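## Task

Read the ticket on the desk's front edge, which names three shelf labels, then carry each cardboard box whose label sits on the shelf edge right under it onto the desk. The three boxes must rest on the desk by themselves, not propped up by the robot. The robot must never tip over or be left leaning.

## Robot and tools

ROBOT. A simulated Hello Robot Stretch 3 with a single arm. The base has two drive wheels, is 0.33 m long and 0.34 m wide, and cannot move sideways. A lift carries the arm up a mast, and the arm telescopes out to the robot's RIGHT side, so to shift the gripper forward or back you drive the base. Spinning in place pivots about the wheel midpoint, 0.05 m behind the front edge. With the arm in and wrist folded, a spin sweeps a 0.28 m radius; an unfolded level wrist reaches past that. Cameras: head_camera and nav_camera on the head (aimed by head_pan_rad and head_tilt_rad), wrist_camera on the gripper.

FRAMES. Base frame: origin on the floor between the drive wheels, x forward, y left, z up. hand_pose is reported in it, located where closed fingertips meet. Odometry frame is the base frame at scene start; heading is positive leftward, -3.142 to 3.142.

execute_actions. Argument actions: a list run in order (empty list just returns state and images). Each action may have robot, steps (integer 1 to 450 control steps at 30 per second, default 1) and until (only together with steps). An action of only steps waits. robot is one command object, a list of up to 8 commands run one after another, or {"stop": true} which brakes everything and clears the queue. A command may contain:
- base: exactly one key. translate_m is a relative drive in metres along the current heading, positive forward, magnitude at most 1. rotate_rad is a relative spin in radians, positive counter-clockwise seen from above, magnitude at most 3.2. Both count from where the base is when that command begins.
- joints: absolute targets by name; unnamed joints keep their previous target. Ranges: lift_m 0 to 1.1 (arm height); arm_m 0 to 0.52 (extension); wrist_yaw_rad -1.345 to 4.42 (0 along the arm, positive toward the front, 3.0 folded over the base); wrist_pitch_rad -1.57 to 0.451 (0 level, negative tips fingers down); wrist_roll_rad -2.911 to 2.911 (0 = fingers side by side, level); gripper_m -0.089 to 0.179 (larger is wider; actual fingertip gap is smaller, by 0.007 nearly shut and 0.025 wide open; zero gap below 0.007); head_pan_rad -3.953 to 1.73 (0 forward, positive left, -1.57 faces along the arm); head_tilt_rad -1.53 to 0.419 (negative down).
- contact_limits: {"arm_m": n}, effort percent 1 to 100 at which the arm motion halts; lower is gentler, too low halts immediately. Valid until arm_m's next command.
- pause_s: inside a queue only, seconds to wait, max 15.
Motions in one command start simultaneously and keep running across later actions and while you think. A new command overrides at once and discards any older queue. Any bad value rejects the whole call with nothing executed.

until: {"robot": {"status": "ended"}} fires once nothing is moving and no queue runs (use steps 450). Fields can also be compared, e.g. {"lift_m": [">", 0.3]} or base_status ["!=", "moving"]; operators =, !=, <, <=, >, >=. Don't wait on "=" for a reading. {"any": {"status": "ended"}} fires when the first motion or queue finishes.

zoom_image: camera (head_camera, nav_camera or wrist_camera) and region [x0, y0, x1, y1] in pixels of that camera's last image, top-left origin, at most 504 by 504. Useful for reading the ticket and shelf labels.

finished_scene: scene = number of the scene to close. Irreversible; call it only after every motion has ended, since leftover motion is braked and may stop short.

RESULTS. base_status shows state and, in brackets, distance moved versus goal. joint_goals, joint_status, measured_speeds (units per second), refusals count, queue (idle, running, done, dropped, stopped) and queue_left. Status words: moving, done (within tolerance), off_target (came to rest elsewhere, possibly still pushing), contact_stop (pushed into something; that joint then goes slack until commanded), time_out, stopped, not_commanded, torque_fault (a wrist servo turned off for 10 s; it goes limp and refuses goals). Lines starting refused:, dropped: or replaced: explain problems; robot.on_its_own reports goals the robot changed, slack or off joints, and a base lean of 3 degrees or more. base_tilt gives lean in degrees (forward/right positive). motor_effort is percent per motor with peak in brackets; readings are offset and noisy. lidar_m: 12 distances in 30-degree sectors counter-clockwise from straight ahead (4th left, 7th behind, 10th right), in a plane 0.17 m high, so it sees legs, not tabletops. wrist_depth_mm and head_depth_mm are 7x7 median depth grids. Images from every camera come with each successful call.

SPEED. Fast base (0.30 m/s, 1.9 rad/s) only when stowed: lift_m < 0.30, arm_m < 0.03, wrist_yaw_rad > 2.54; otherwise 0.10 m/s and 0.63 rad/s.

GRIPPING. Close to a value below the object's width; lower squeezes harder, but excessive force triggers a stall guard and the item may slip. Re-squeeze by sending a different value. Release by opening at least 0.02 beyond where contact happened. gripper_m and done do not prove you are holding anything; check cameras.

SELF-COLLISION. Only fold or unfold the wrist (yaw to 3.0) with lift_m 0.32 to 0.95, wrist_pitch_rad -0.4 and roll about 0; once folded you may drop the lift to 0.25. With wrist_yaw_rad under -0.4, keep pitch at -0.5 or lower.

AVOID. Pushing into immovable things with the gripper above roughly 0.45 m can tip the robot; a second push after contact_stop is worse, as is a raised contact limit. Don't drive while the gripper holds or presses on something fixed. If the base snags furniture (reversing is riskiest), undo the last move in small steps; if leaning, pull the gripper free and if still tipped lower lift_m to about 0.2. Avoid drops, slams, hard hits, and long wrist strain. Objects may get nudged occasionally. Time passes while you think, so commanded motion continues meanwhile.

Each tool is called after "Request:" as name(argument=value, ...) on one line, values as JSON.

## Session

Request:
execute_actions(actions=[])

Scene clock: 0.00 s.
robot.base_odometry: x=+0.000 y=+0.000 heading=+0.000 (m, m, rad; robot's odometry frame)
robot.turned_by_wheels: +0.000 (rad since the last result)
robot.turned_by_imu: +0.000 (rad since the last result)
robot.base_tilt: forward=-1.7 right=+1.3 (deg)
robot.lidar_m: 2.26 1.98 1.99 2.32 2.72 2.45 2.06 1.79 1.79 1.86 1.46 1.64
robot.head_depth_mm: 1963 2163 2191 2140 2159 2162 2081 / 1977 2343 2335 2388 2345 2367 2021 / 2006 2616 2616 2581 2600 2619 2032 / 1998 2727 2784 2799 2826 2769 2010 / 2010 2451 2487 2558 2550 2568 2009 / 2041 2230 2257 2294 2357 2370 1992 / 1956 2019 2030 2062 2111 2127 1945
robot.base_status: not_commanded
robot.joint_positions: lift_m=+0.540 arm_m=+0.002 wrist_yaw_rad=+3.099 wrist_pitch_rad=-0.460 wrist_roll_rad=+0.016 gripper_m=+0.037 head_pan_rad=+0.011 head_tilt_rad=-0.022
robot.joint_goals: lift_m=+0.540 arm_m=+0.002 wrist_yaw_rad=+3.099 wrist_pitch_rad=-0.460 wrist_roll_rad=+0.016 gripper_m=+0.037 head_pan_rad=+0.011 head_tilt_rad=-0.022
robot.joint_status: lift_m=not_commanded arm_m=not_commanded wrist_yaw_rad=not_commanded wrist_pitch_rad=not_commanded wrist_roll_rad=not_commanded gripper_m=not_commanded head_pan_rad=not_commanded head_tilt_rad=not_commanded
robot.measured_speeds: translate_m=+0.000 rotate_rad=+0.000 lift_m=+0.000 arm_m=+0.000 wrist_yaw_rad=+0.000 wrist_pitch_rad=+0.000 wrist_roll_rad=+0.000 head_pan_rad=+0.000 head_tilt_rad=+0.000
robot: refusals=0 queue=idle queue_left=0
robot.motor_effort: left_wheel=+0 right_wheel=-1 lift_m=+23 arm_m=+0 wrist_yaw_rad=+1 wrist_pitch_rad=+4 wrist_roll_rad=+0 gripper_m=+0 head_pan_rad=+0 head_tilt_rad=+2 (%)
robot.hand_pose: x=-0.0119 y=+0.0714 z=+0.5432 quat_wxyz=(+0.177, +0.697, +0.145, +0.679) (m; robot's base frame)
robot.wrist_depth_mm: - - - - - - - / - - - - - - - / - - - - - - - / - - - - - - - / 930 927 903 889 890 839 811 / 806 787 778 754 - 738 705 / 696 685 666 665 648 639 638
pictures: head_camera (sideways: a quarter turn clockwise sets it upright), nav_camera (sideways: a quarter turn counterclockwise sets it upright), wrist_camera
Images, in order (width x height): head_camera 896x504, nav_camera 672x504, wrist_camera 644x364.

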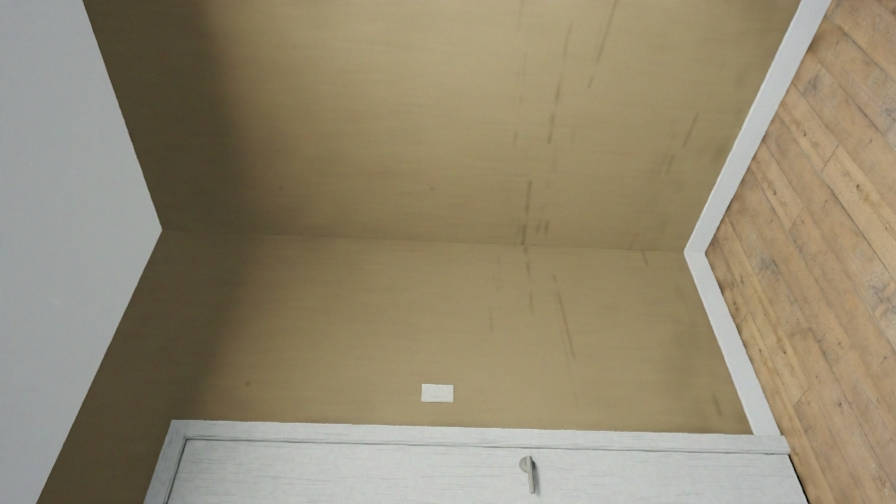

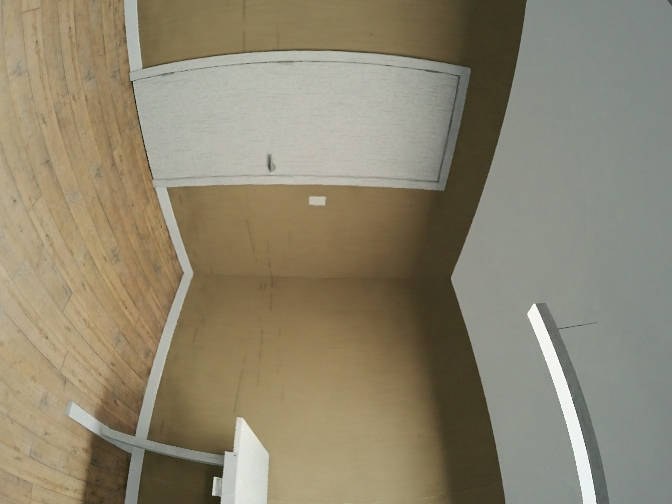

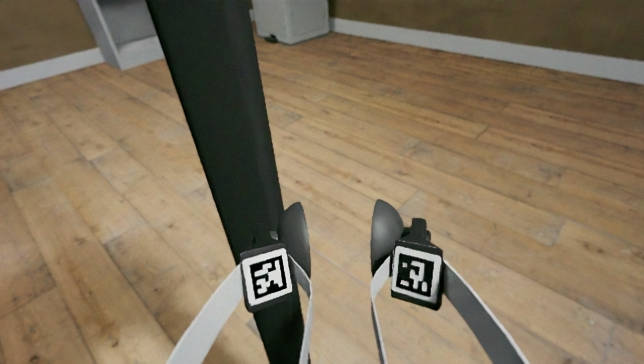

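Request:
execute_actions(actions=[{"robot":{"joints":{"head_pan_rad":-0.9,"head_tilt_rad":-0.35}},"steps":90,"until":{"robot":{"status":"ended"}}}])

Request:
execute_actions(actions=[{"robot":{"joints":{"head_pan_rad":-2.4}},"steps":90,"until":{"robot":{"status":"ended"}}}])

Request:
execute_actions(actions=[{"robot":{"joints":{"head_pan_rad":-3.9}},"steps":90,"until":{"robot":{"status":"ended"}}}])

Scene clock: 5.30 s.
robot.base_odometry: x=+0.000 y=+0.000 heading=+0.000 (m, m, rad; robot's odometry frame)
robot.turned_by_wheels: +0.000 (rad since the last result)
robot.turned_by_imu: +0.001 (rad since the last result)
robot.base_tilt: forward=-1.6 right=+1.3 (deg)
robot.lidar_m: 2.25 1.98 1.99 2.32 2.72 2.45 2.06 1.79 1.79 1.87 1.46 1.64
robot.head_depth_mm: 1831 1931 2043 2262 2158 1797 1438 / 1801 1930 2034 2214 2199 1781 1422 / 1760 1906 1987 2192 2177 1779 1417 / 1742 1901 1979 2214 2314 1769 1400 / 1719 1883 1975 2186 2273 1765 1402 / 1731 1859 1923 2146 2250 1755 1397 / 1713 1834 1898 1694 2208 1739 1385
robot.base_status: not_commanded
robot.joint_positions: lift_m=+0.540 arm_m=+0.002 wrist_yaw_rad=+3.099 wrist_pitch_rad=-0.460 wrist_roll_rad=+0.016 gripper_m=+0.037 head_pan_rad=-0.893 head_tilt_rad=-0.345
robot.joint_goals: lift_m=+0.540 arm_m=+0.002 wrist_yaw_rad=+3.099 wrist_pitch_rad=-0.460 wrist_roll_rad=+0.016 gripper_m=+0.037 head_pan_rad=-0.900 head_tilt_rad=-0.350
robot.joint_status: lift_m=not_commanded arm_m=not_commanded wrist_yaw_rad=not_commanded wrist_pitch_rad=not_commanded wrist_roll_rad=not_commanded gripper_m=not_commanded head_pan_rad=done head_tilt_rad=done
robot.measured_speeds: translate_m=+0.000 rotate_rad=+0.000 lift_m=+0.000 arm_m=+0.000 wrist_yaw_rad=+0.000 wrist_pitch_rad=+0.000 wrist_roll_rad=+0.000 head_pan_rad=+0.000 head_tilt_rad=+0.000
robot: refusals=0 queue=done queue_left=0
robot.motor_effort: left_wheel=+0(1) right_wheel=+0(0) lift_m=+23(23) arm_m=-1(0) wrist_yaw_rad=+1(1) wrist_pitch_rad=+4(4) wrist_roll_rad=+0(0) gripper_m=+1(1) head_pan_rad=-4(49) head_tilt_rad=-3(24) (%)
robot.hand_pose: x=-0.0119 y=+0.0714 z=+0.5432 quat_wxyz=(+0.177, +0.697, +0.145, +0.679) (m; robot's base frame)
robot.wrist_depth_mm: - - - - - - - / - - - - - - - / - - - - - - - / - - - - - - - / 929 911 902 884 877 833 820 / 806 796 780 752 - 727 719 / 709 686 670 665 649 638 633
pictures: head_camera (sideways: a quarter turn clockwise sets it upright), nav_camera (sideways: a quarter turn counterclockwise sets it upright), wrist_camera
Images, in order (width x height): head_camera 896x504, nav_camera 672x504, wrist_camera 644x364.

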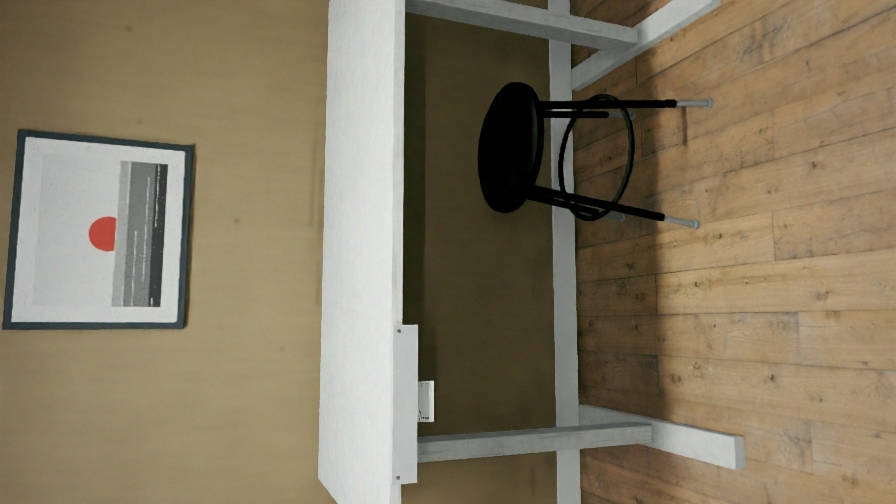

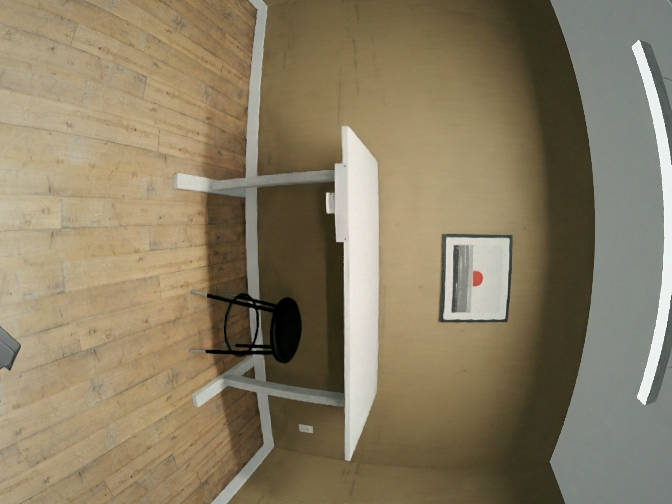

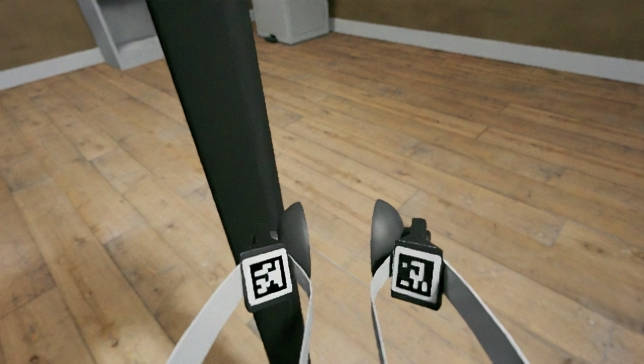

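Scene clock: 6.60 s.
robot.base_odometry: x=+0.000 y=+0.000 heading=+0.000 (m, m, rad; robot's odometry frame)
robot.turned_by_wheels: +0.000 (rad since the last result)
robot.turned_by_imu: +0.000 (rad since the last result)
robot.base_tilt: forward=-1.7 right=+1.3 (deg)
robot.lidar_m: 2.26 1.98 1.99 2.31 2.71 2.44 2.06 1.78 1.79 1.86 1.47 1.64
robot.head_depth_mm: 1544 1652 1763 1926 2105 1813 1430 / 1525 1649 1768 1921 2100 1795 1421 / 1527 1635 1773 1900 2063 1781 1417 / 1522 1632 1726 1887 2079 1764 1409 / 1520 1617 1710 1892 2066 1765 1398 / 1508 1626 1711 1861 2058 1751 1404 / 1505 1614 1688 1884 2045 1743 1389
robot.base_status: not_commanded
robot.joint_positions: lift_m=+0.540 arm_m=+0.002 wrist_yaw_rad=+3.099 wrist_pitch_rad=-0.460 wrist_roll_rad=+0.016 gripper_m=+0.037 head_pan_rad=-2.393 head_tilt_rad=-0.346
robot.joint_goals: lift_m=+0.540 arm_m=+0.002 wrist_yaw_rad=+3.099 wrist_pitch_rad=-0.460 wrist_roll_rad=+0.016 gripper_m=+0.037 head_pan_rad=-2.400 head_tilt_rad=-0.350
robot.joint_status: lift_m=not_commanded arm_m=not_commanded wrist_yaw_rad=not_commanded wrist_pitch_rad=not_commanded wrist_roll_rad=not_commanded gripper_m=not_commanded head_pan_rad=done head_tilt_rad=done
robot.measured_speeds: translate_m=+0.000 rotate_rad=+0.000 lift_m=+0.000 arm_m=+0.000 wrist_yaw_rad=+0.000 wrist_pitch_rad=+0.000 wrist_roll_rad=+0.000 head_pan_rad=+0.000 head_tilt_rad=+0.000
robot: refusals=0 queue=done queue_left=0
robot.motor_effort: left_wheel=-1(1) right_wheel=+0(1) lift_m=+22(23) arm_m=+0(0) wrist_yaw_rad=+0(1) wrist_pitch_rad=+4(4) wrist_roll_rad=+0(0) gripper_m=+1(2) head_pan_rad=-4(50) head_tilt_rad=-2(2) (%)
robot.hand_pose: x=-0.0119 y=+0.0714 z=+0.5432 quat_wxyz=(+0.177, +0.697, +0.145, +0.679) (m; robot's base frame)
robot.wrist_depth_mm: - - - - - - - / - - - - - - - / - - - - - - - / - - - - - - - / 952 920 898 871 876 840 831 / 796 785 772 759 - 735 713 / 698 689 671 666 664 638 632
pictures: head_camera (sideways: a quarter turn clockwise sets it upright), nav_camera (sideways: a quarter turn counterclockwise sets it upright), wrist_camera
Images, in order (width x height): head_camera 896x504, nav_camera 672x504, wrist_camera 644x364.

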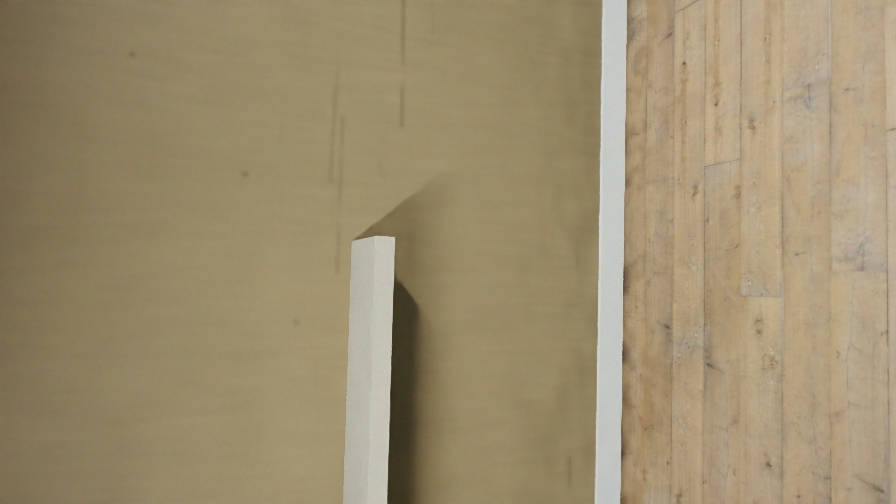

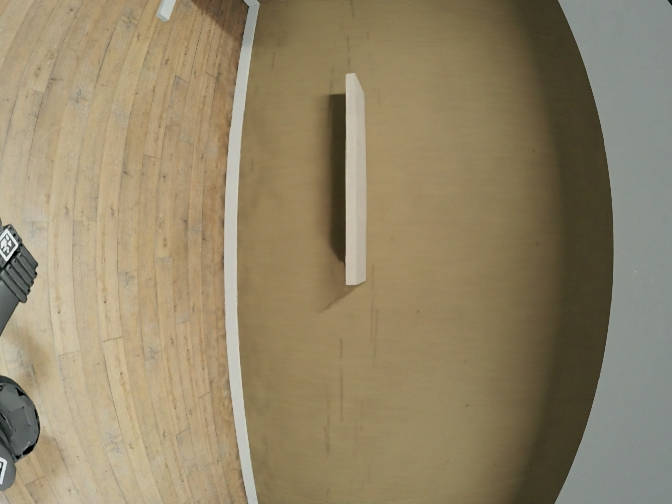

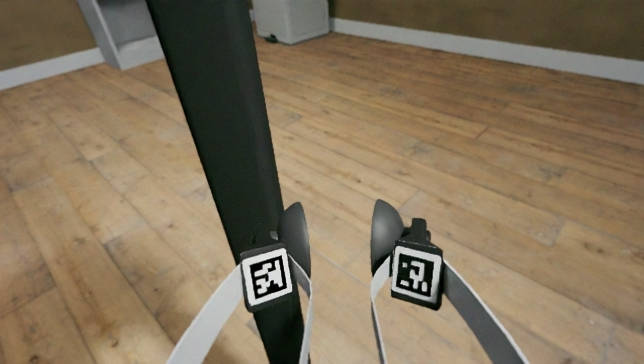

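Scene clock: 7.90 s.
robot.base_odometry: x=+0.000 y=+0.000 heading=+0.000 (m, m, rad; robot's odometry frame)
robot.turned_by_wheels: +0.000 (rad since the last result)
robot.turned_by_imu: +0.000 (rad since the last result)
robot.base_tilt: forward=-1.6 right=+1.2 (deg)
robot.lidar_m: 2.26 1.98 2.00 2.31 2.71 2.44 2.06 1.79 1.79 1.86 1.46 1.64
robot.head_depth_mm: - - - - - - - / 2309 2460 2666 - - - - / 2333 2460 2659 2915 2413 1796 1424 / 2370 2501 2712 2949 2367 1759 1408 / 2341 2491 2692 2893 2359 1767 1407 / 2355 2501 2691 2845 2352 1745 1392 / 2376 2526 2677 2784 2335 1752 1378
robot.base_status: not_commanded
robot.joint_positions: lift_m=+0.540 arm_m=+0.002 wrist_yaw_rad=+3.099 wrist_pitch_rad=-0.460 wrist_roll_rad=+0.016 gripper_m=+0.037 head_pan_rad=-3.893 head_tilt_rad=-0.346
robot.joint_goals: lift_m=+0.540 arm_m=+0.002 wrist_yaw_rad=+3.099 wrist_pitch_rad=-0.460 wrist_roll_rad=+0.016 gripper_m=+0.037 head_pan_rad=-3.900 head_tilt_rad=-0.350
robot.joint_status: lift_m=not_commanded arm_m=not_commanded wrist_yaw_rad=not_commanded wrist_pitch_rad=not_commanded wrist_roll_rad=not_commanded gripper_m=not_commanded head_pan_rad=done head_tilt_rad=done
robot.measured_speeds: translate_m=+0.000 rotate_rad=+0.000 lift_m=+0.000 arm_m=+0.000 wrist_yaw_rad=+0.000 wrist_pitch_rad=+0.000 wrist_roll_rad=+0.000 head_pan_rad=+0.000 head_tilt_rad=+0.000
robot: refusals=0 queue=done queue_left=0
robot.motor_effort: left_wheel=-1(1) right_wheel=+0(0) lift_m=+23(23) arm_m=-1(0) wrist_yaw_rad=+0(1) wrist_pitch_rad=+4(4) wrist_roll_rad=+0(0) gripper_m=+0(1) head_pan_rad=-4(49) head_tilt_rad=-2(2) (%)
robot.hand_pose: x=-0.0119 y=+0.0714 z=+0.5432 quat_wxyz=(+0.177, +0.697, +0.145, +0.679) (m; robot's base frame)
robot.wrist_depth_mm: - - - - - - - / - - - - - - - / - - - - - - - / - - - - - - - / 936 927 901 880 878 850 824 / 804 798 780 754 - 728 716 / 701 689 673 667 657 638 630
pictures: head_camera (sideways: a quarter turn clockwise sets it upright), nav_camera (sideways: a quarter turn counterclockwise sets it upright), wrist_camera
Images, in order (width x height): head_camera 896x504, nav_camera 672x504, wrist_camera 644x364.

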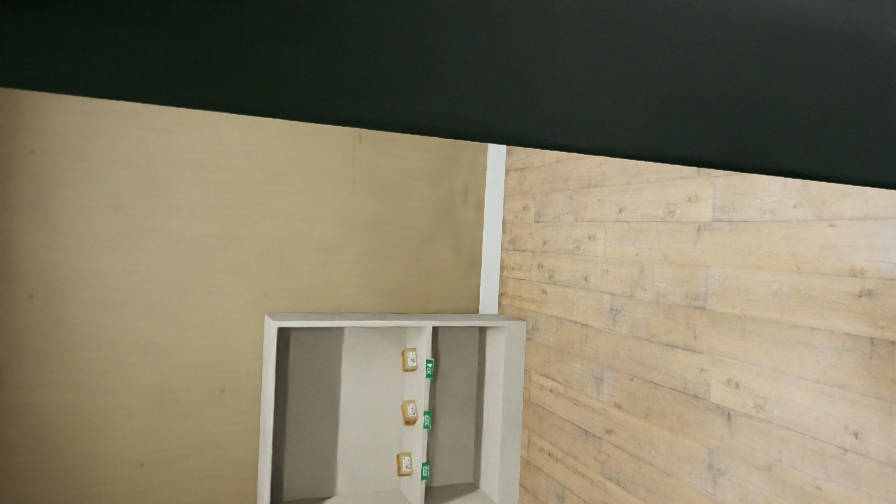

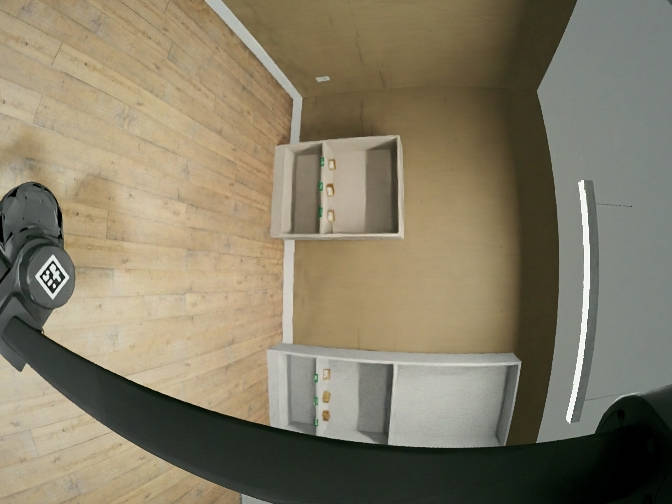

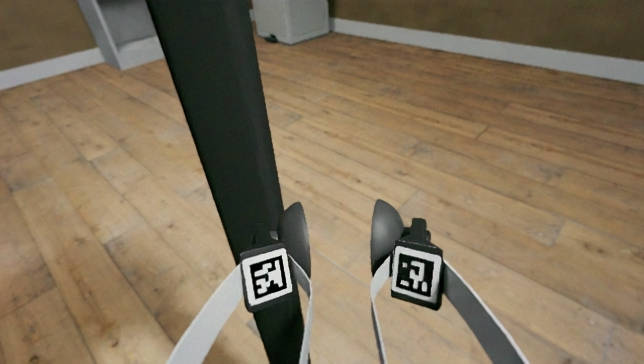

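Request:
execute_actions(actions=[{"robot":{"base":{"rotate_rad":0.9},"joints":{"wrist_yaw_rad":0,"wrist_pitch_rad":-0.4,"arm_m":0.5,"head_pan_rad":-1.57}},"steps":300,"until":{"robot":{"status":"ended"}}},{"robot":{"joints":{"wrist_pitch_rad":0.0}},"steps":90,"until":{"robot":{"status":"ended"}}}])

Request:
zoom_image(camera="wrist_camera", region=[200,60,440,240])

Scene clock: 17.73 s.
robot.base_odometry: x=+0.000 y=+0.000 heading=+0.900 (m, m, rad; robot's odometry frame)
robot.turned_by_wheels: +0.900 (rad since the last result)
robot.turned_by_imu: +0.894 (rad since the last result)
robot.base_tilt: forward=-1.6 right=+1.4 (deg)
robot.lidar_m: 1.98 2.15 2.48 2.44 2.28 1.81 1.78 1.93 1.50 1.64 2.24 1.99
robot.head_depth_mm: 1697 1814 1913 2091 2130 1805 1426 / 1721 1848 1925 2146 2266 1787 1417 / 1754 1883 1951 2175 2301 1872 1403 / 1786 1909 1974 2212 2338 - 1401 / 1790 1917 1985 1778 2166 1717 1398 / 1823 1924 2075 2267 2344 1755 1391 / 1840 1988 2131 2313 2340 1737 1383
robot.base_status: done (rotate_rad +0.8999 of +0.9000)
robot.joint_positions: lift_m=+0.540 arm_m=+0.500 wrist_yaw_rad=+0.002 wrist_pitch_rad=-0.025 wrist_roll_rad=+0.016 gripper_m=+0.037 head_pan_rad=-1.577 head_tilt_rad=-0.346
robot.joint_goals: lift_m=+0.540 arm_m=+0.500 wrist_yaw_rad=+0.000 wrist_pitch_rad=+0.000 wrist_roll_rad=+0.016 gripper_m=+0.037 head_pan_rad=-1.570 head_tilt_rad=-0.350
robot.joint_status: lift_m=not_commanded arm_m=done wrist_yaw_rad=done wrist_pitch_rad=done wrist_roll_rad=not_commanded gripper_m=not_commanded head_pan_rad=done head_tilt_rad=done
robot.measured_speeds: translate_m=+0.000 rotate_rad=+0.000 lift_m=+0.000 arm_m=+0.000 wrist_yaw_rad=+0.000 wrist_pitch_rad=+0.000 wrist_roll_rad=+0.000 head_pan_rad=+0.000 head_tilt_rad=+0.000
robot: refusals=0 queue=done queue_left=0
robot.motor_effort: left_wheel=-3(6) right_wheel=+2(5) lift_m=+24(23) arm_m=+2(6) wrist_yaw_rad=-1(2) wrist_pitch_rad=+8(10) wrist_roll_rad=+0(0) gripper_m=+1(0) head_pan_rad=+4(49) head_tilt_rad=-2(2) (%)
robot.hand_pose: x=-0.0208 y=-0.9001 z=+0.6481 quat_wxyz=(+0.701, +0.010, -0.713, -0.008) (m; robot's base frame)
robot.wrist_depth_mm: - - 814 766 803 - - / - - - - - - - / - - - - - - - / - - - - - - 682 / - - - - - - - / - - - - - - - / - - - - - 954 952
pictures: head_camera (sideways: a quarter turn clockwise sets it upright), nav_camera (sideways: a quarter turn counterclockwise sets it upright), wrist_camera
Images, in order (width x height): head_camera 896x504, nav_camera 672x504, wrist_camera 644x364.

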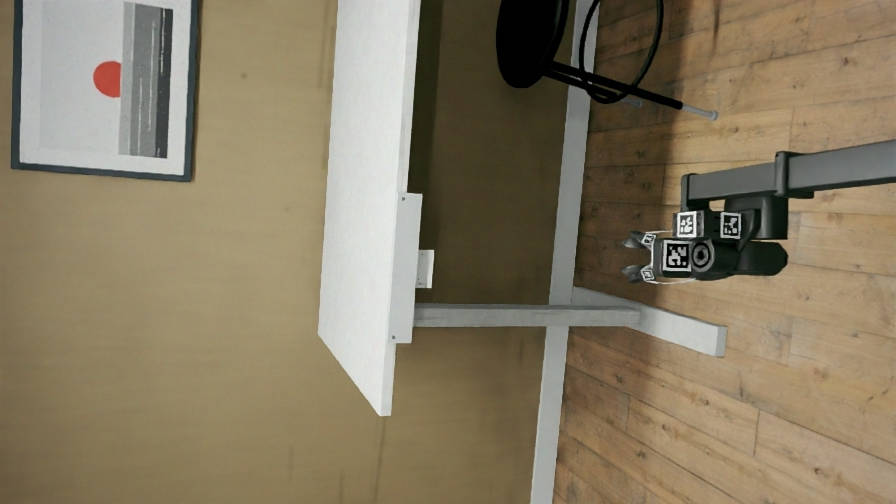

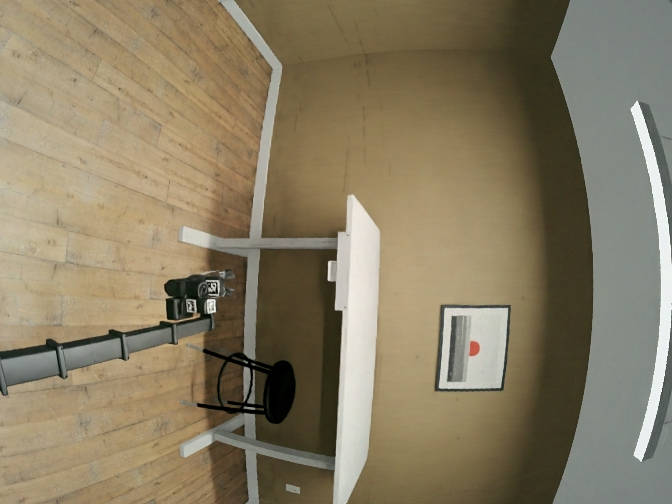

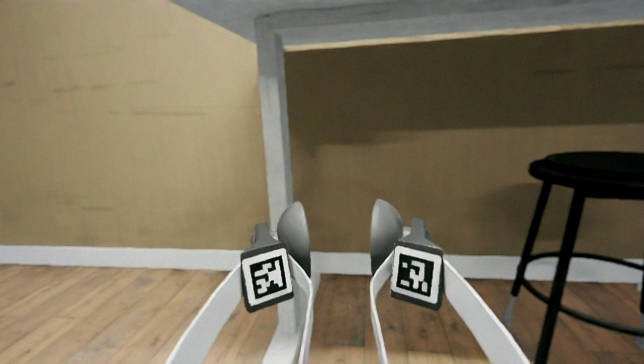

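Region (200, 60, 440, 240) of wrist_camera's 644x364 image, scaled by 2.100; it fills the top 378 rows of this view, and the rest is white.

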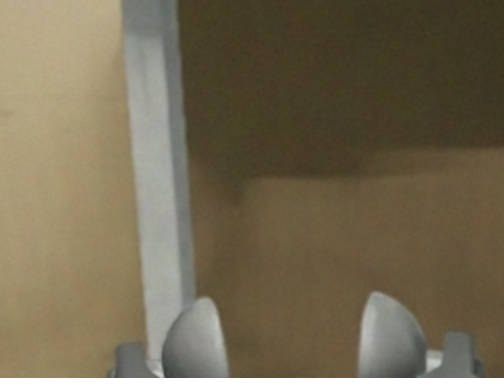

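Request:
execute_actions(actions=[{"robot":{"joints":{"wrist_pitch_rad":0.4}},"steps":90,"until":{"robot":{"status":"ended"}}}])

Request:
zoom_image(camera="wrist_camera", region=[180,20,440,220])

Scene clock: 26.30 s.
robot.base_odometry: x=+0.000 y=+0.000 heading=+0.900 (m, m, rad; robot's odometry frame)
robot.turned_by_wheels: +0.000 (rad since the last result)
robot.turned_by_imu: +0.001 (rad since the last result)
robot.base_tilt: forward=-1.7 right=+1.3 (deg)
robot.lidar_m: 1.98 2.15 2.47 2.44 2.29 1.81 1.78 1.91 1.50 1.64 2.22 2.00
robot.head_depth_mm: 1705 1806 1922 2093 2123 1817 1430 / 1716 1828 1925 2147 2268 1784 1432 / 1760 1887 1968 2173 2295 1885 1417 / 1777 1906 1959 2208 2312 1876 1409 / 1790 1903 2014 1761 2145 1708 1400 / 1817 1951 2089 2274 2358 1743 1394 / 1827 1977 2122 2301 2327 1733 1377
robot.base_status: done (rotate_rad +0.8999 of +0.9000)
robot.joint_positions: lift_m=+0.540 arm_m=+0.500 wrist_yaw_rad=+0.002 wrist_pitch_rad=+0.375 wrist_roll_rad=+0.016 gripper_m=+0.037 head_pan_rad=-1.577 head_tilt_rad=-0.346
robot.joint_goals: lift_m=+0.540 arm_m=+0.500 wrist_yaw_rad=+0.000 wrist_pitch_rad=+0.400 wrist_roll_rad=+0.016 gripper_m=+0.037 head_pan_rad=-1.570 head_tilt_rad=-0.350
robot.joint_status: lift_m=not_commanded arm_m=done wrist_yaw_rad=done wrist_pitch_rad=done wrist_roll_rad=not_commanded gripper_m=not_commanded head_pan_rad=done head_tilt_rad=done
robot.measured_speeds: translate_m=+0.000 rotate_rad=+0.000 lift_m=+0.000 arm_m=+0.000 wrist_yaw_rad=+0.000 wrist_pitch_rad=+0.000 wrist_roll_rad=+0.000 head_pan_rad=+0.000 head_tilt_rad=+0.000
robot: refusals=0 queue=done queue_left=0
robot.motor_effort: left_wheel=-3(2) right_wheel=+2(2) lift_m=+23(23) arm_m=+3(3) wrist_yaw_rad=-1(1) wrist_pitch_rad=+8(11) wrist_roll_rad=+0(0) gripper_m=+0(1) head_pan_rad=+4(4) head_tilt_rad=-2(2) (%)
robot.hand_pose: x=-0.0208 y=-0.8918 z=+0.7501 quat_wxyz=(+0.689, -0.130, -0.700, +0.134) (m; robot's base frame)
robot.wrist_depth_mm: - - - - - - - / - - - - - - - / - - 650 557 570 577 583 / - - - 859 838 870 - / - - - - - - - / - - - - - - - / - - - - - - 657
pictures: head_camera (sideways: a quarter turn clockwise sets it upright), nav_camera (sideways: a quarter turn counterclockwise sets it upright), wrist_camera
Images, in order (width x height): head_camera 896x504, nav_camera 672x504, wrist_camera 644x364.

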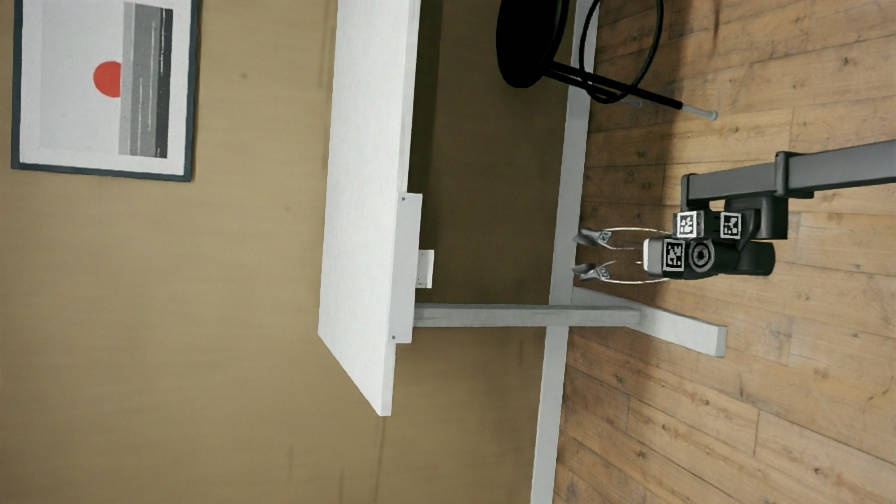

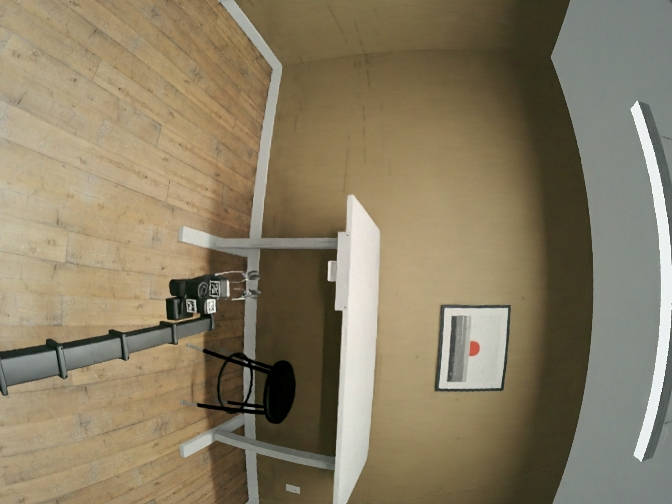

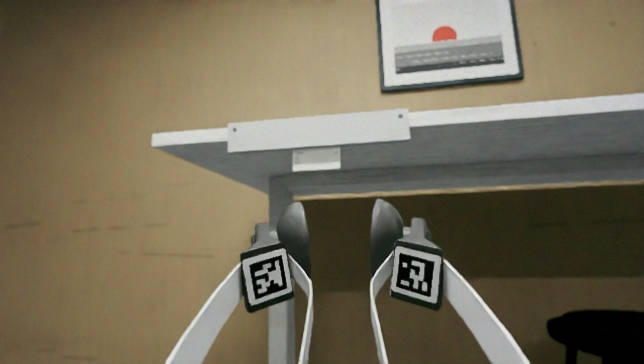

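Region (180, 20, 440, 220) of wrist_camera's 644x364 image, scaled by 1.938; it fills the top 388 rows of this view, and the rest is white.

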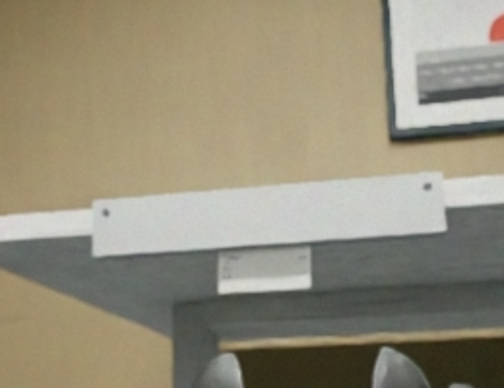

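Request:
execute_actions(actions=[{"robot":[{"base":{"rotate_rad":-1.5}},{"base":{"translate_m":0.33}},{"base":{"rotate_rad":1.5},"joints":{"wrist_pitch_rad":0.45}}],"steps":450,"until":{"robot":{"status":"ended"}}}])

Request:
zoom_image(camera="wrist_camera", region=[180,0,460,200])

Scene clock: 43.20 s.
robot.base_odometry: x=+0.272 y=-0.186 heading=+0.900 (m, m, rad; robot's odometry frame)
robot.turned_by_wheels: +0.000 (rad since the last result)
robot.turned_by_imu: +0.002 (rad since the last result)
robot.base_tilt: forward=-1.5 right=+1.2 (deg)
robot.lidar_m: 1.90 2.08 2.61 2.76 2.37 1.87 1.85 1.99 1.47 1.31 1.88 1.94
robot.head_depth_mm: 1419 1532 1629 1210 1882 1712 1417 / 1438 1557 1647 1193 1962 1788 1418 / 1477 1572 1669 1082 1992 1904 1411 / 1492 1582 1682 1000 2012 1860 1406 / 1509 1600 1698 1140 1979 1640 1409 / 1530 1639 1749 1834 2051 1746 1390 / 1535 1659 1788 1939 2064 1734 1382
robot.base_status: done (rotate_rad +1.4999 of +1.5000)
robot.joint_positions: lift_m=+0.540 arm_m=+0.500 wrist_yaw_rad=+0.002 wrist_pitch_rad=+0.426 wrist_roll_rad=+0.016 gripper_m=+0.037 head_pan_rad=-1.577 head_tilt_rad=-0.346
robot.joint_goals: lift_m=+0.540 arm_m=+0.500 wrist_yaw_rad=+0.000 wrist_pitch_rad=+0.450 wrist_roll_rad=+0.016 gripper_m=+0.037 head_pan_rad=-1.570 head_tilt_rad=-0.350
robot.joint_status: lift_m=not_commanded arm_m=done wrist_yaw_rad=done wrist_pitch_rad=done wrist_roll_rad=not_commanded gripper_m=not_commanded head_pan_rad=done head_tilt_rad=done
robot.measured_speeds: translate_m=+0.000 rotate_rad=+0.000 lift_m=+0.000 arm_m=+0.000 wrist_yaw_rad=+0.000 wrist_pitch_rad=+0.000 wrist_roll_rad=+0.000 head_pan_rad=+0.000 head_tilt_rad=+0.000
robot: refusals=0 queue=done queue_left=0
robot.motor_effort: left_wheel=-2(6) right_wheel=+1(6) lift_m=+23(23) arm_m=+2(3) wrist_yaw_rad=-1(1) wrist_pitch_rad=+8(7) wrist_roll_rad=+0(0) gripper_m=+1(1) head_pan_rad=+4(5) head_tilt_rad=-2(2) (%)
robot.hand_pose: x=-0.0208 y=-0.8880 z=+0.7625 quat_wxyz=(+0.686, -0.147, -0.697, +0.151) (m; robot's base frame)
robot.wrist_depth_mm: - 269 252 241 232 226 267 / 323 326 329 241 338 340 347 / - 457 457 470 474 480 490 / - - 667 613 624 834 836 / - - - - 951 906 864 / - - - 948 - 892 851 / - - 546 933 895 861 840
pictures: head_camera (sideways: a quarter turn clockwise sets it upright), nav_camera (sideways: a quarter turn counterclockwise sets it upright), wrist_camera
Images, in order (width x height): head_camera 896x504, nav_camera 672x504, wrist_camera 644x364.

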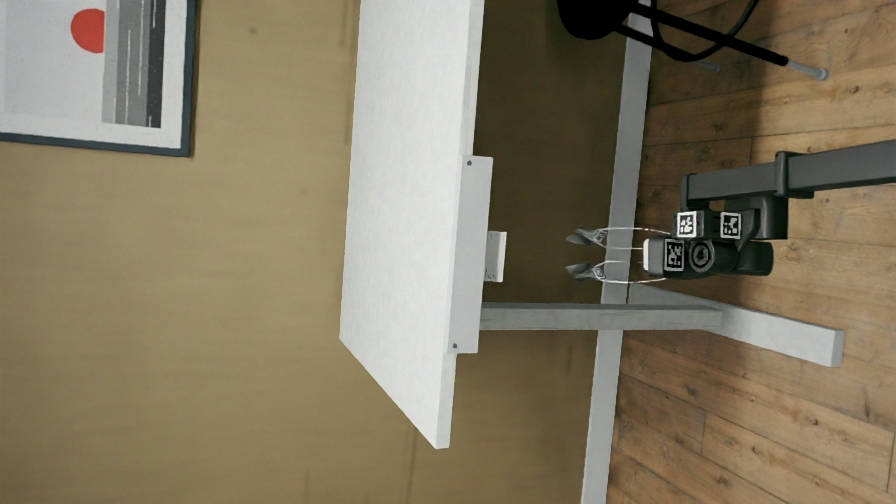

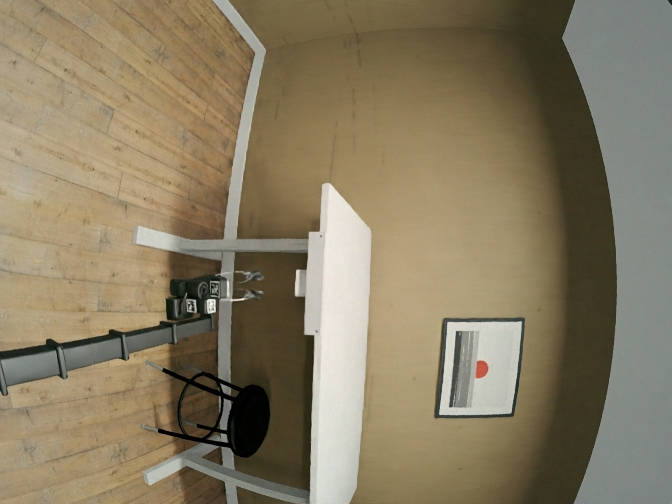

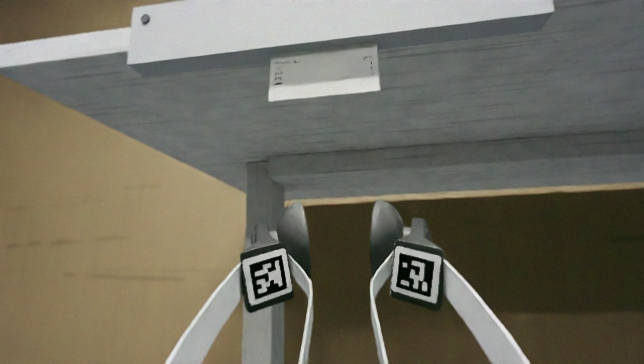

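Region (180, 0, 460, 200) of wrist_camera's 644x364 image, scaled by 1.800; it fills the top 360 rows of this view, and the rest is white.

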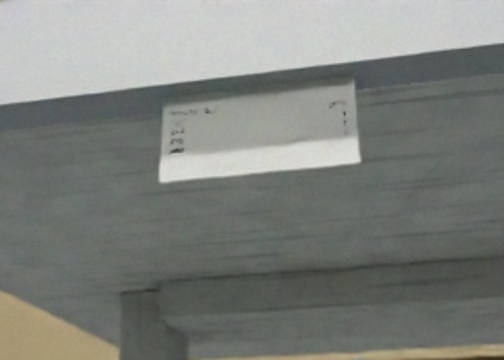

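Request:
zoom_image(camera="head_camera", region=[470,225,530,290])

Request:
execute_actions(actions=[{"robot":[{"base":{"rotate_rad":-1.4}},{"base":{"translate_m":0.13},"joints":{"wrist_pitch_rad":0.15,"lift_m":0.6}},{"base":{"rotate_rad":1.4}}],"steps":450,"until":{"robot":{"status":"ended"}}}])

Request:
zoom_image(camera="wrist_camera", region=[180,0,460,200])

Region (470, 225, 530, 290) of head_camera's 896x504 image, scaled by 7.754, with more detail than that image has; it fills the left 465 columns of this view, and the rest is white.

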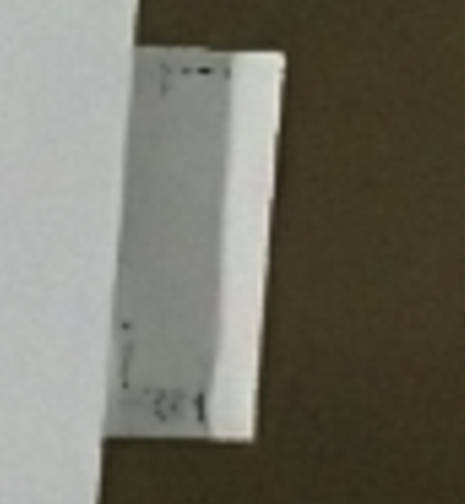

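Scene clock: 56.20 s.
robot.base_odometry: x=+0.386 y=-0.249 heading=+0.900 (m, m, rad; robot's odometry frame)
robot.turned_by_wheels: +0.000 (rad since the last result)
robot.turned_by_imu: +0.002 (rad since the last result)
robot.base_tilt: forward=-1.5 right=+1.4 (deg)
robot.lidar_m: 1.87 2.03 2.68 2.90 2.41 1.91 1.89 1.54 1.16 1.18 1.75 1.90
robot.head_depth_mm: 1318 1402 1512 1023 1776 1802 1387 / 1327 1443 1533 1011 1805 1792 1451 / 1366 1460 1549 996 1824 - 1397 / 1371 1472 1561 985 1840 1647 1403 / 1388 1494 1577 973 1830 1601 1395 / 1412 1507 1628 1035 1907 1757 1392 / 1422 1535 1660 1786 1938 1743 1379
robot.base_status: done (rotate_rad +1.3999 of +1.4000)
robot.joint_positions: lift_m=+0.599 arm_m=+0.500 wrist_yaw_rad=+0.002 wrist_pitch_rad=+0.135 wrist_roll_rad=+0.016 gripper_m=+0.037 head_pan_rad=-1.577 head_tilt_rad=-0.346
robot.joint_goals: lift_m=+0.600 arm_m=+0.500 wrist_yaw_rad=+0.000 wrist_pitch_rad=+0.150 wrist_roll_rad=+0.016 gripper_m=+0.037 head_pan_rad=-1.570 head_tilt_rad=-0.350
robot.joint_status: lift_m=done arm_m=done wrist_yaw_rad=done wrist_pitch_rad=done wrist_roll_rad=not_commanded gripper_m=not_commanded head_pan_rad=done head_tilt_rad=done
robot.measured_speeds: translate_m=+0.000 rotate_rad=+0.000 lift_m=+0.000 arm_m=+0.000 wrist_yaw_rad=+0.000 wrist_pitch_rad=+0.000 wrist_roll_rad=+0.000 head_pan_rad=+0.000 head_tilt_rad=+0.000
robot: refusals=0 queue=done queue_left=0
robot.motor_effort: left_wheel=-2(6) right_wheel=+1(7) lift_m=+32(33) arm_m=+2(2) wrist_yaw_rad=-1(1) wrist_pitch_rad=+5(8) wrist_roll_rad=+0(0) gripper_m=+0(1) head_pan_rad=+5(4) head_tilt_rad=-2(2) (%)
robot.hand_pose: x=-0.0208 y=-0.9019 z=+0.7489 quat_wxyz=(+0.700, -0.046, -0.711, +0.049) (m; robot's base frame)
robot.wrist_depth_mm: 961 336 344 354 364 353 344 / - 924 438 423 442 463 658 / - 948 459 856 826 793 768 / - 959 911 873 824 809 786 / - 968 916 863 840 807 793 / - - 927 890 - 824 795 / - - 459 895 861 819 793
pictures: head_camera (sideways: a quarter turn clockwise sets it upright), nav_camera (sideways: a quarter turn counterclockwise sets it upright), wrist_camera
Images, in order (width x height): head_camera 896x504, nav_camera 672x504, wrist_camera 644x364.

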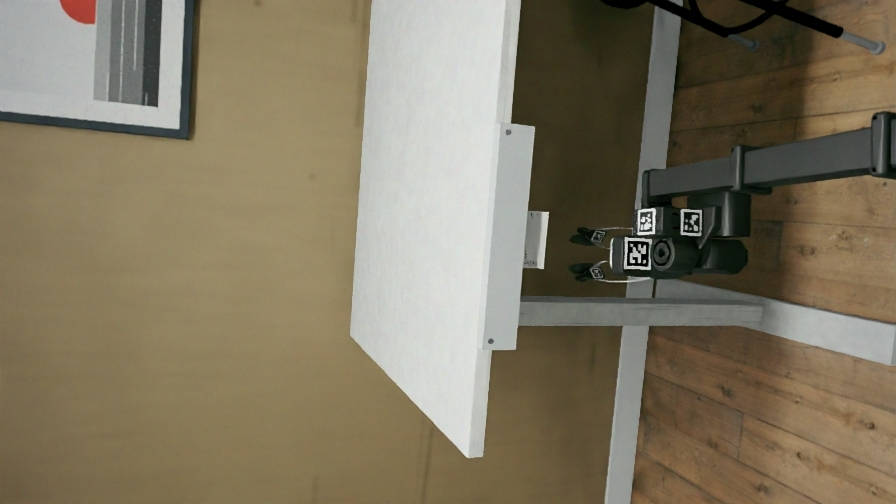

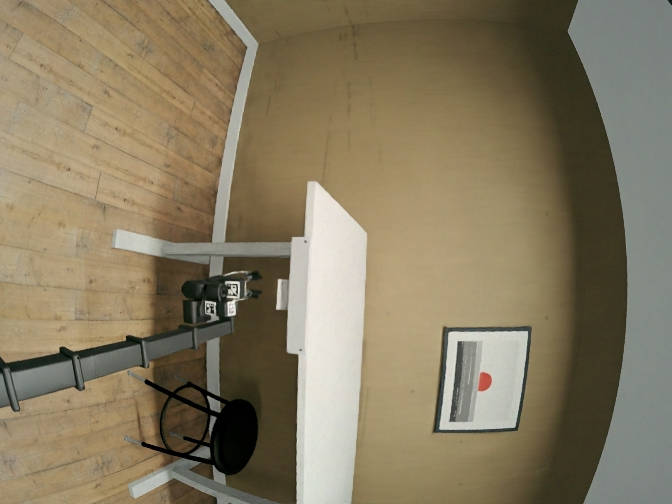

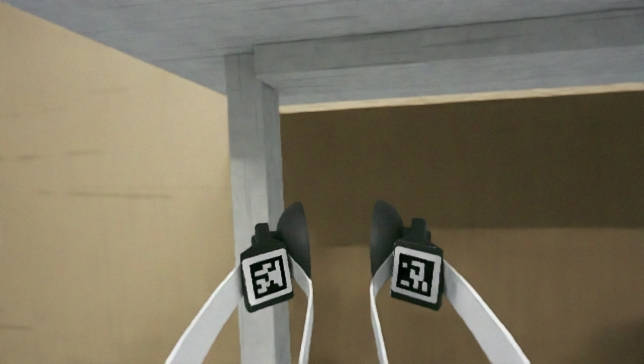

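Region (180, 0, 460, 200) of wrist_camera's 644x364 image, scaled by 1.800; it fills the top 360 rows of this view, and the rest is white.

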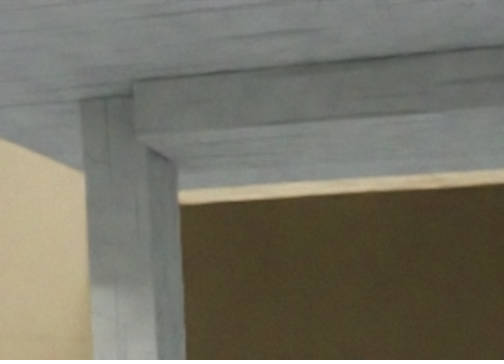

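Request:
execute_actions(actions=[{"robot":{"joints":{"wrist_pitch_rad":0.3,"lift_m":0.64}},"steps":90,"until":{"robot":{"status":"ended"}}}])

Request:
zoom_image(camera="wrist_camera", region=[180,0,460,200])

Scene clock: 64.03 s.
robot.base_odometry: x=+0.386 y=-0.249 heading=+0.900 (m, m, rad; robot's odometry frame)
robot.turned_by_wheels: +0.000 (rad since the last result)
robot.turned_by_imu: +0.001 (rad since the last result)
robot.base_tilt: forward=-1.7 right=+1.4 (deg)
robot.lidar_m: 1.87 2.04 2.69 2.89 2.41 1.91 1.89 1.53 1.16 1.18 1.75 1.90
robot.head_depth_mm: 1317 1409 1517 1027 1782 1792 1394 / 1336 1444 1517 1007 1819 1791 1463 / 1365 1461 1556 1000 1823 - 1416 / 1385 1477 1561 983 1848 1653 1409 / 1395 1501 1582 973 1847 1613 1408 / 1404 1508 1621 1040 1936 1756 1396 / 1417 1519 1636 1775 1946 1746 1379
robot.base_status: done (rotate_rad +1.3999 of +1.4000)
robot.joint_positions: lift_m=+0.639 arm_m=+0.500 wrist_yaw_rad=+0.002 wrist_pitch_rad=+0.276 wrist_roll_rad=+0.016 gripper_m=+0.037 head_pan_rad=-1.577 head_tilt_rad=-0.346
robot.joint_goals: lift_m=+0.640 arm_m=+0.500 wrist_yaw_rad=+0.000 wrist_pitch_rad=+0.300 wrist_roll_rad=+0.016 gripper_m=+0.037 head_pan_rad=-1.570 head_tilt_rad=-0.350
robot.joint_status: lift_m=done arm_m=done wrist_yaw_rad=done wrist_pitch_rad=done wrist_roll_rad=not_commanded gripper_m=not_commanded head_pan_rad=done head_tilt_rad=done
robot.measured_speeds: translate_m=+0.000 rotate_rad=+0.000 lift_m=+0.000 arm_m=+0.000 wrist_yaw_rad=+0.000 wrist_pitch_rad=+0.000 wrist_roll_rad=+0.000 head_pan_rad=+0.000 head_tilt_rad=+0.000
robot: refusals=0 queue=done queue_left=0
robot.motor_effort: left_wheel=-2(2) right_wheel=+1(1) lift_m=+32(33) arm_m=+2(2) wrist_yaw_rad=+0(1) wrist_pitch_rad=+8(7) wrist_roll_rad=+0(0) gripper_m=+1(0) head_pan_rad=+4(4) head_tilt_rad=-2(2) (%)
robot.hand_pose: x=-0.0208 y=-0.8979 z=+0.8247 quat_wxyz=(+0.695, -0.095, -0.706, +0.098) (m; robot's base frame)
robot.wrist_depth_mm: 160 161 146 87 83 80 174 / 218 223 195 86 83 80 248 / - 360 373 389 388 374 363 / - 949 598 692 829 797 771 / - 962 923 862 821 794 779 / - 943 900 853 - 783 763 / - 927 438 862 811 775 758
pictures: head_camera (sideways: a quarter turn clockwise sets it upright), nav_camera (sideways: a quarter turn counterclockwise sets it upright), wrist_camera
Images, in order (width x height): head_camera 896x504, nav_camera 672x504, wrist_camera 644x364.

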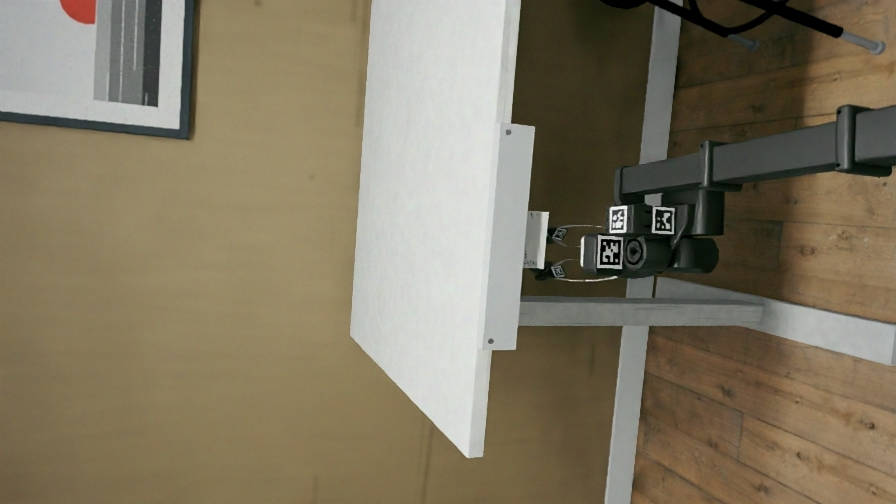

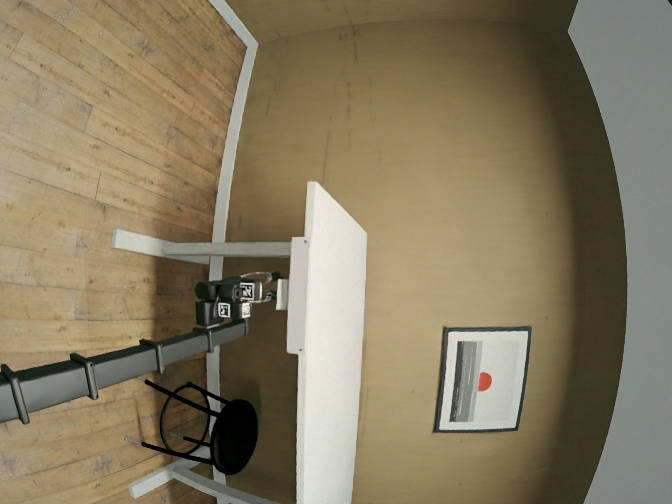

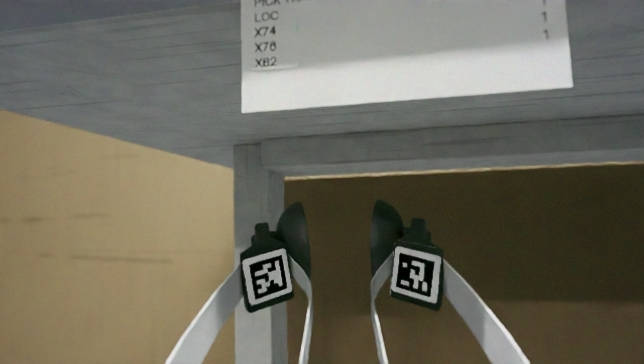

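Region (180, 0, 460, 200) of wrist_camera's 644x364 image, scaled by 1.800; it fills the top 360 rows of this view, and the rest is white.

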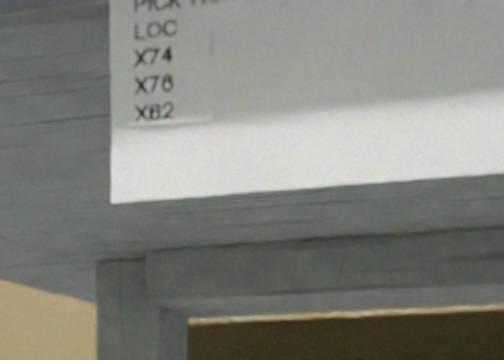

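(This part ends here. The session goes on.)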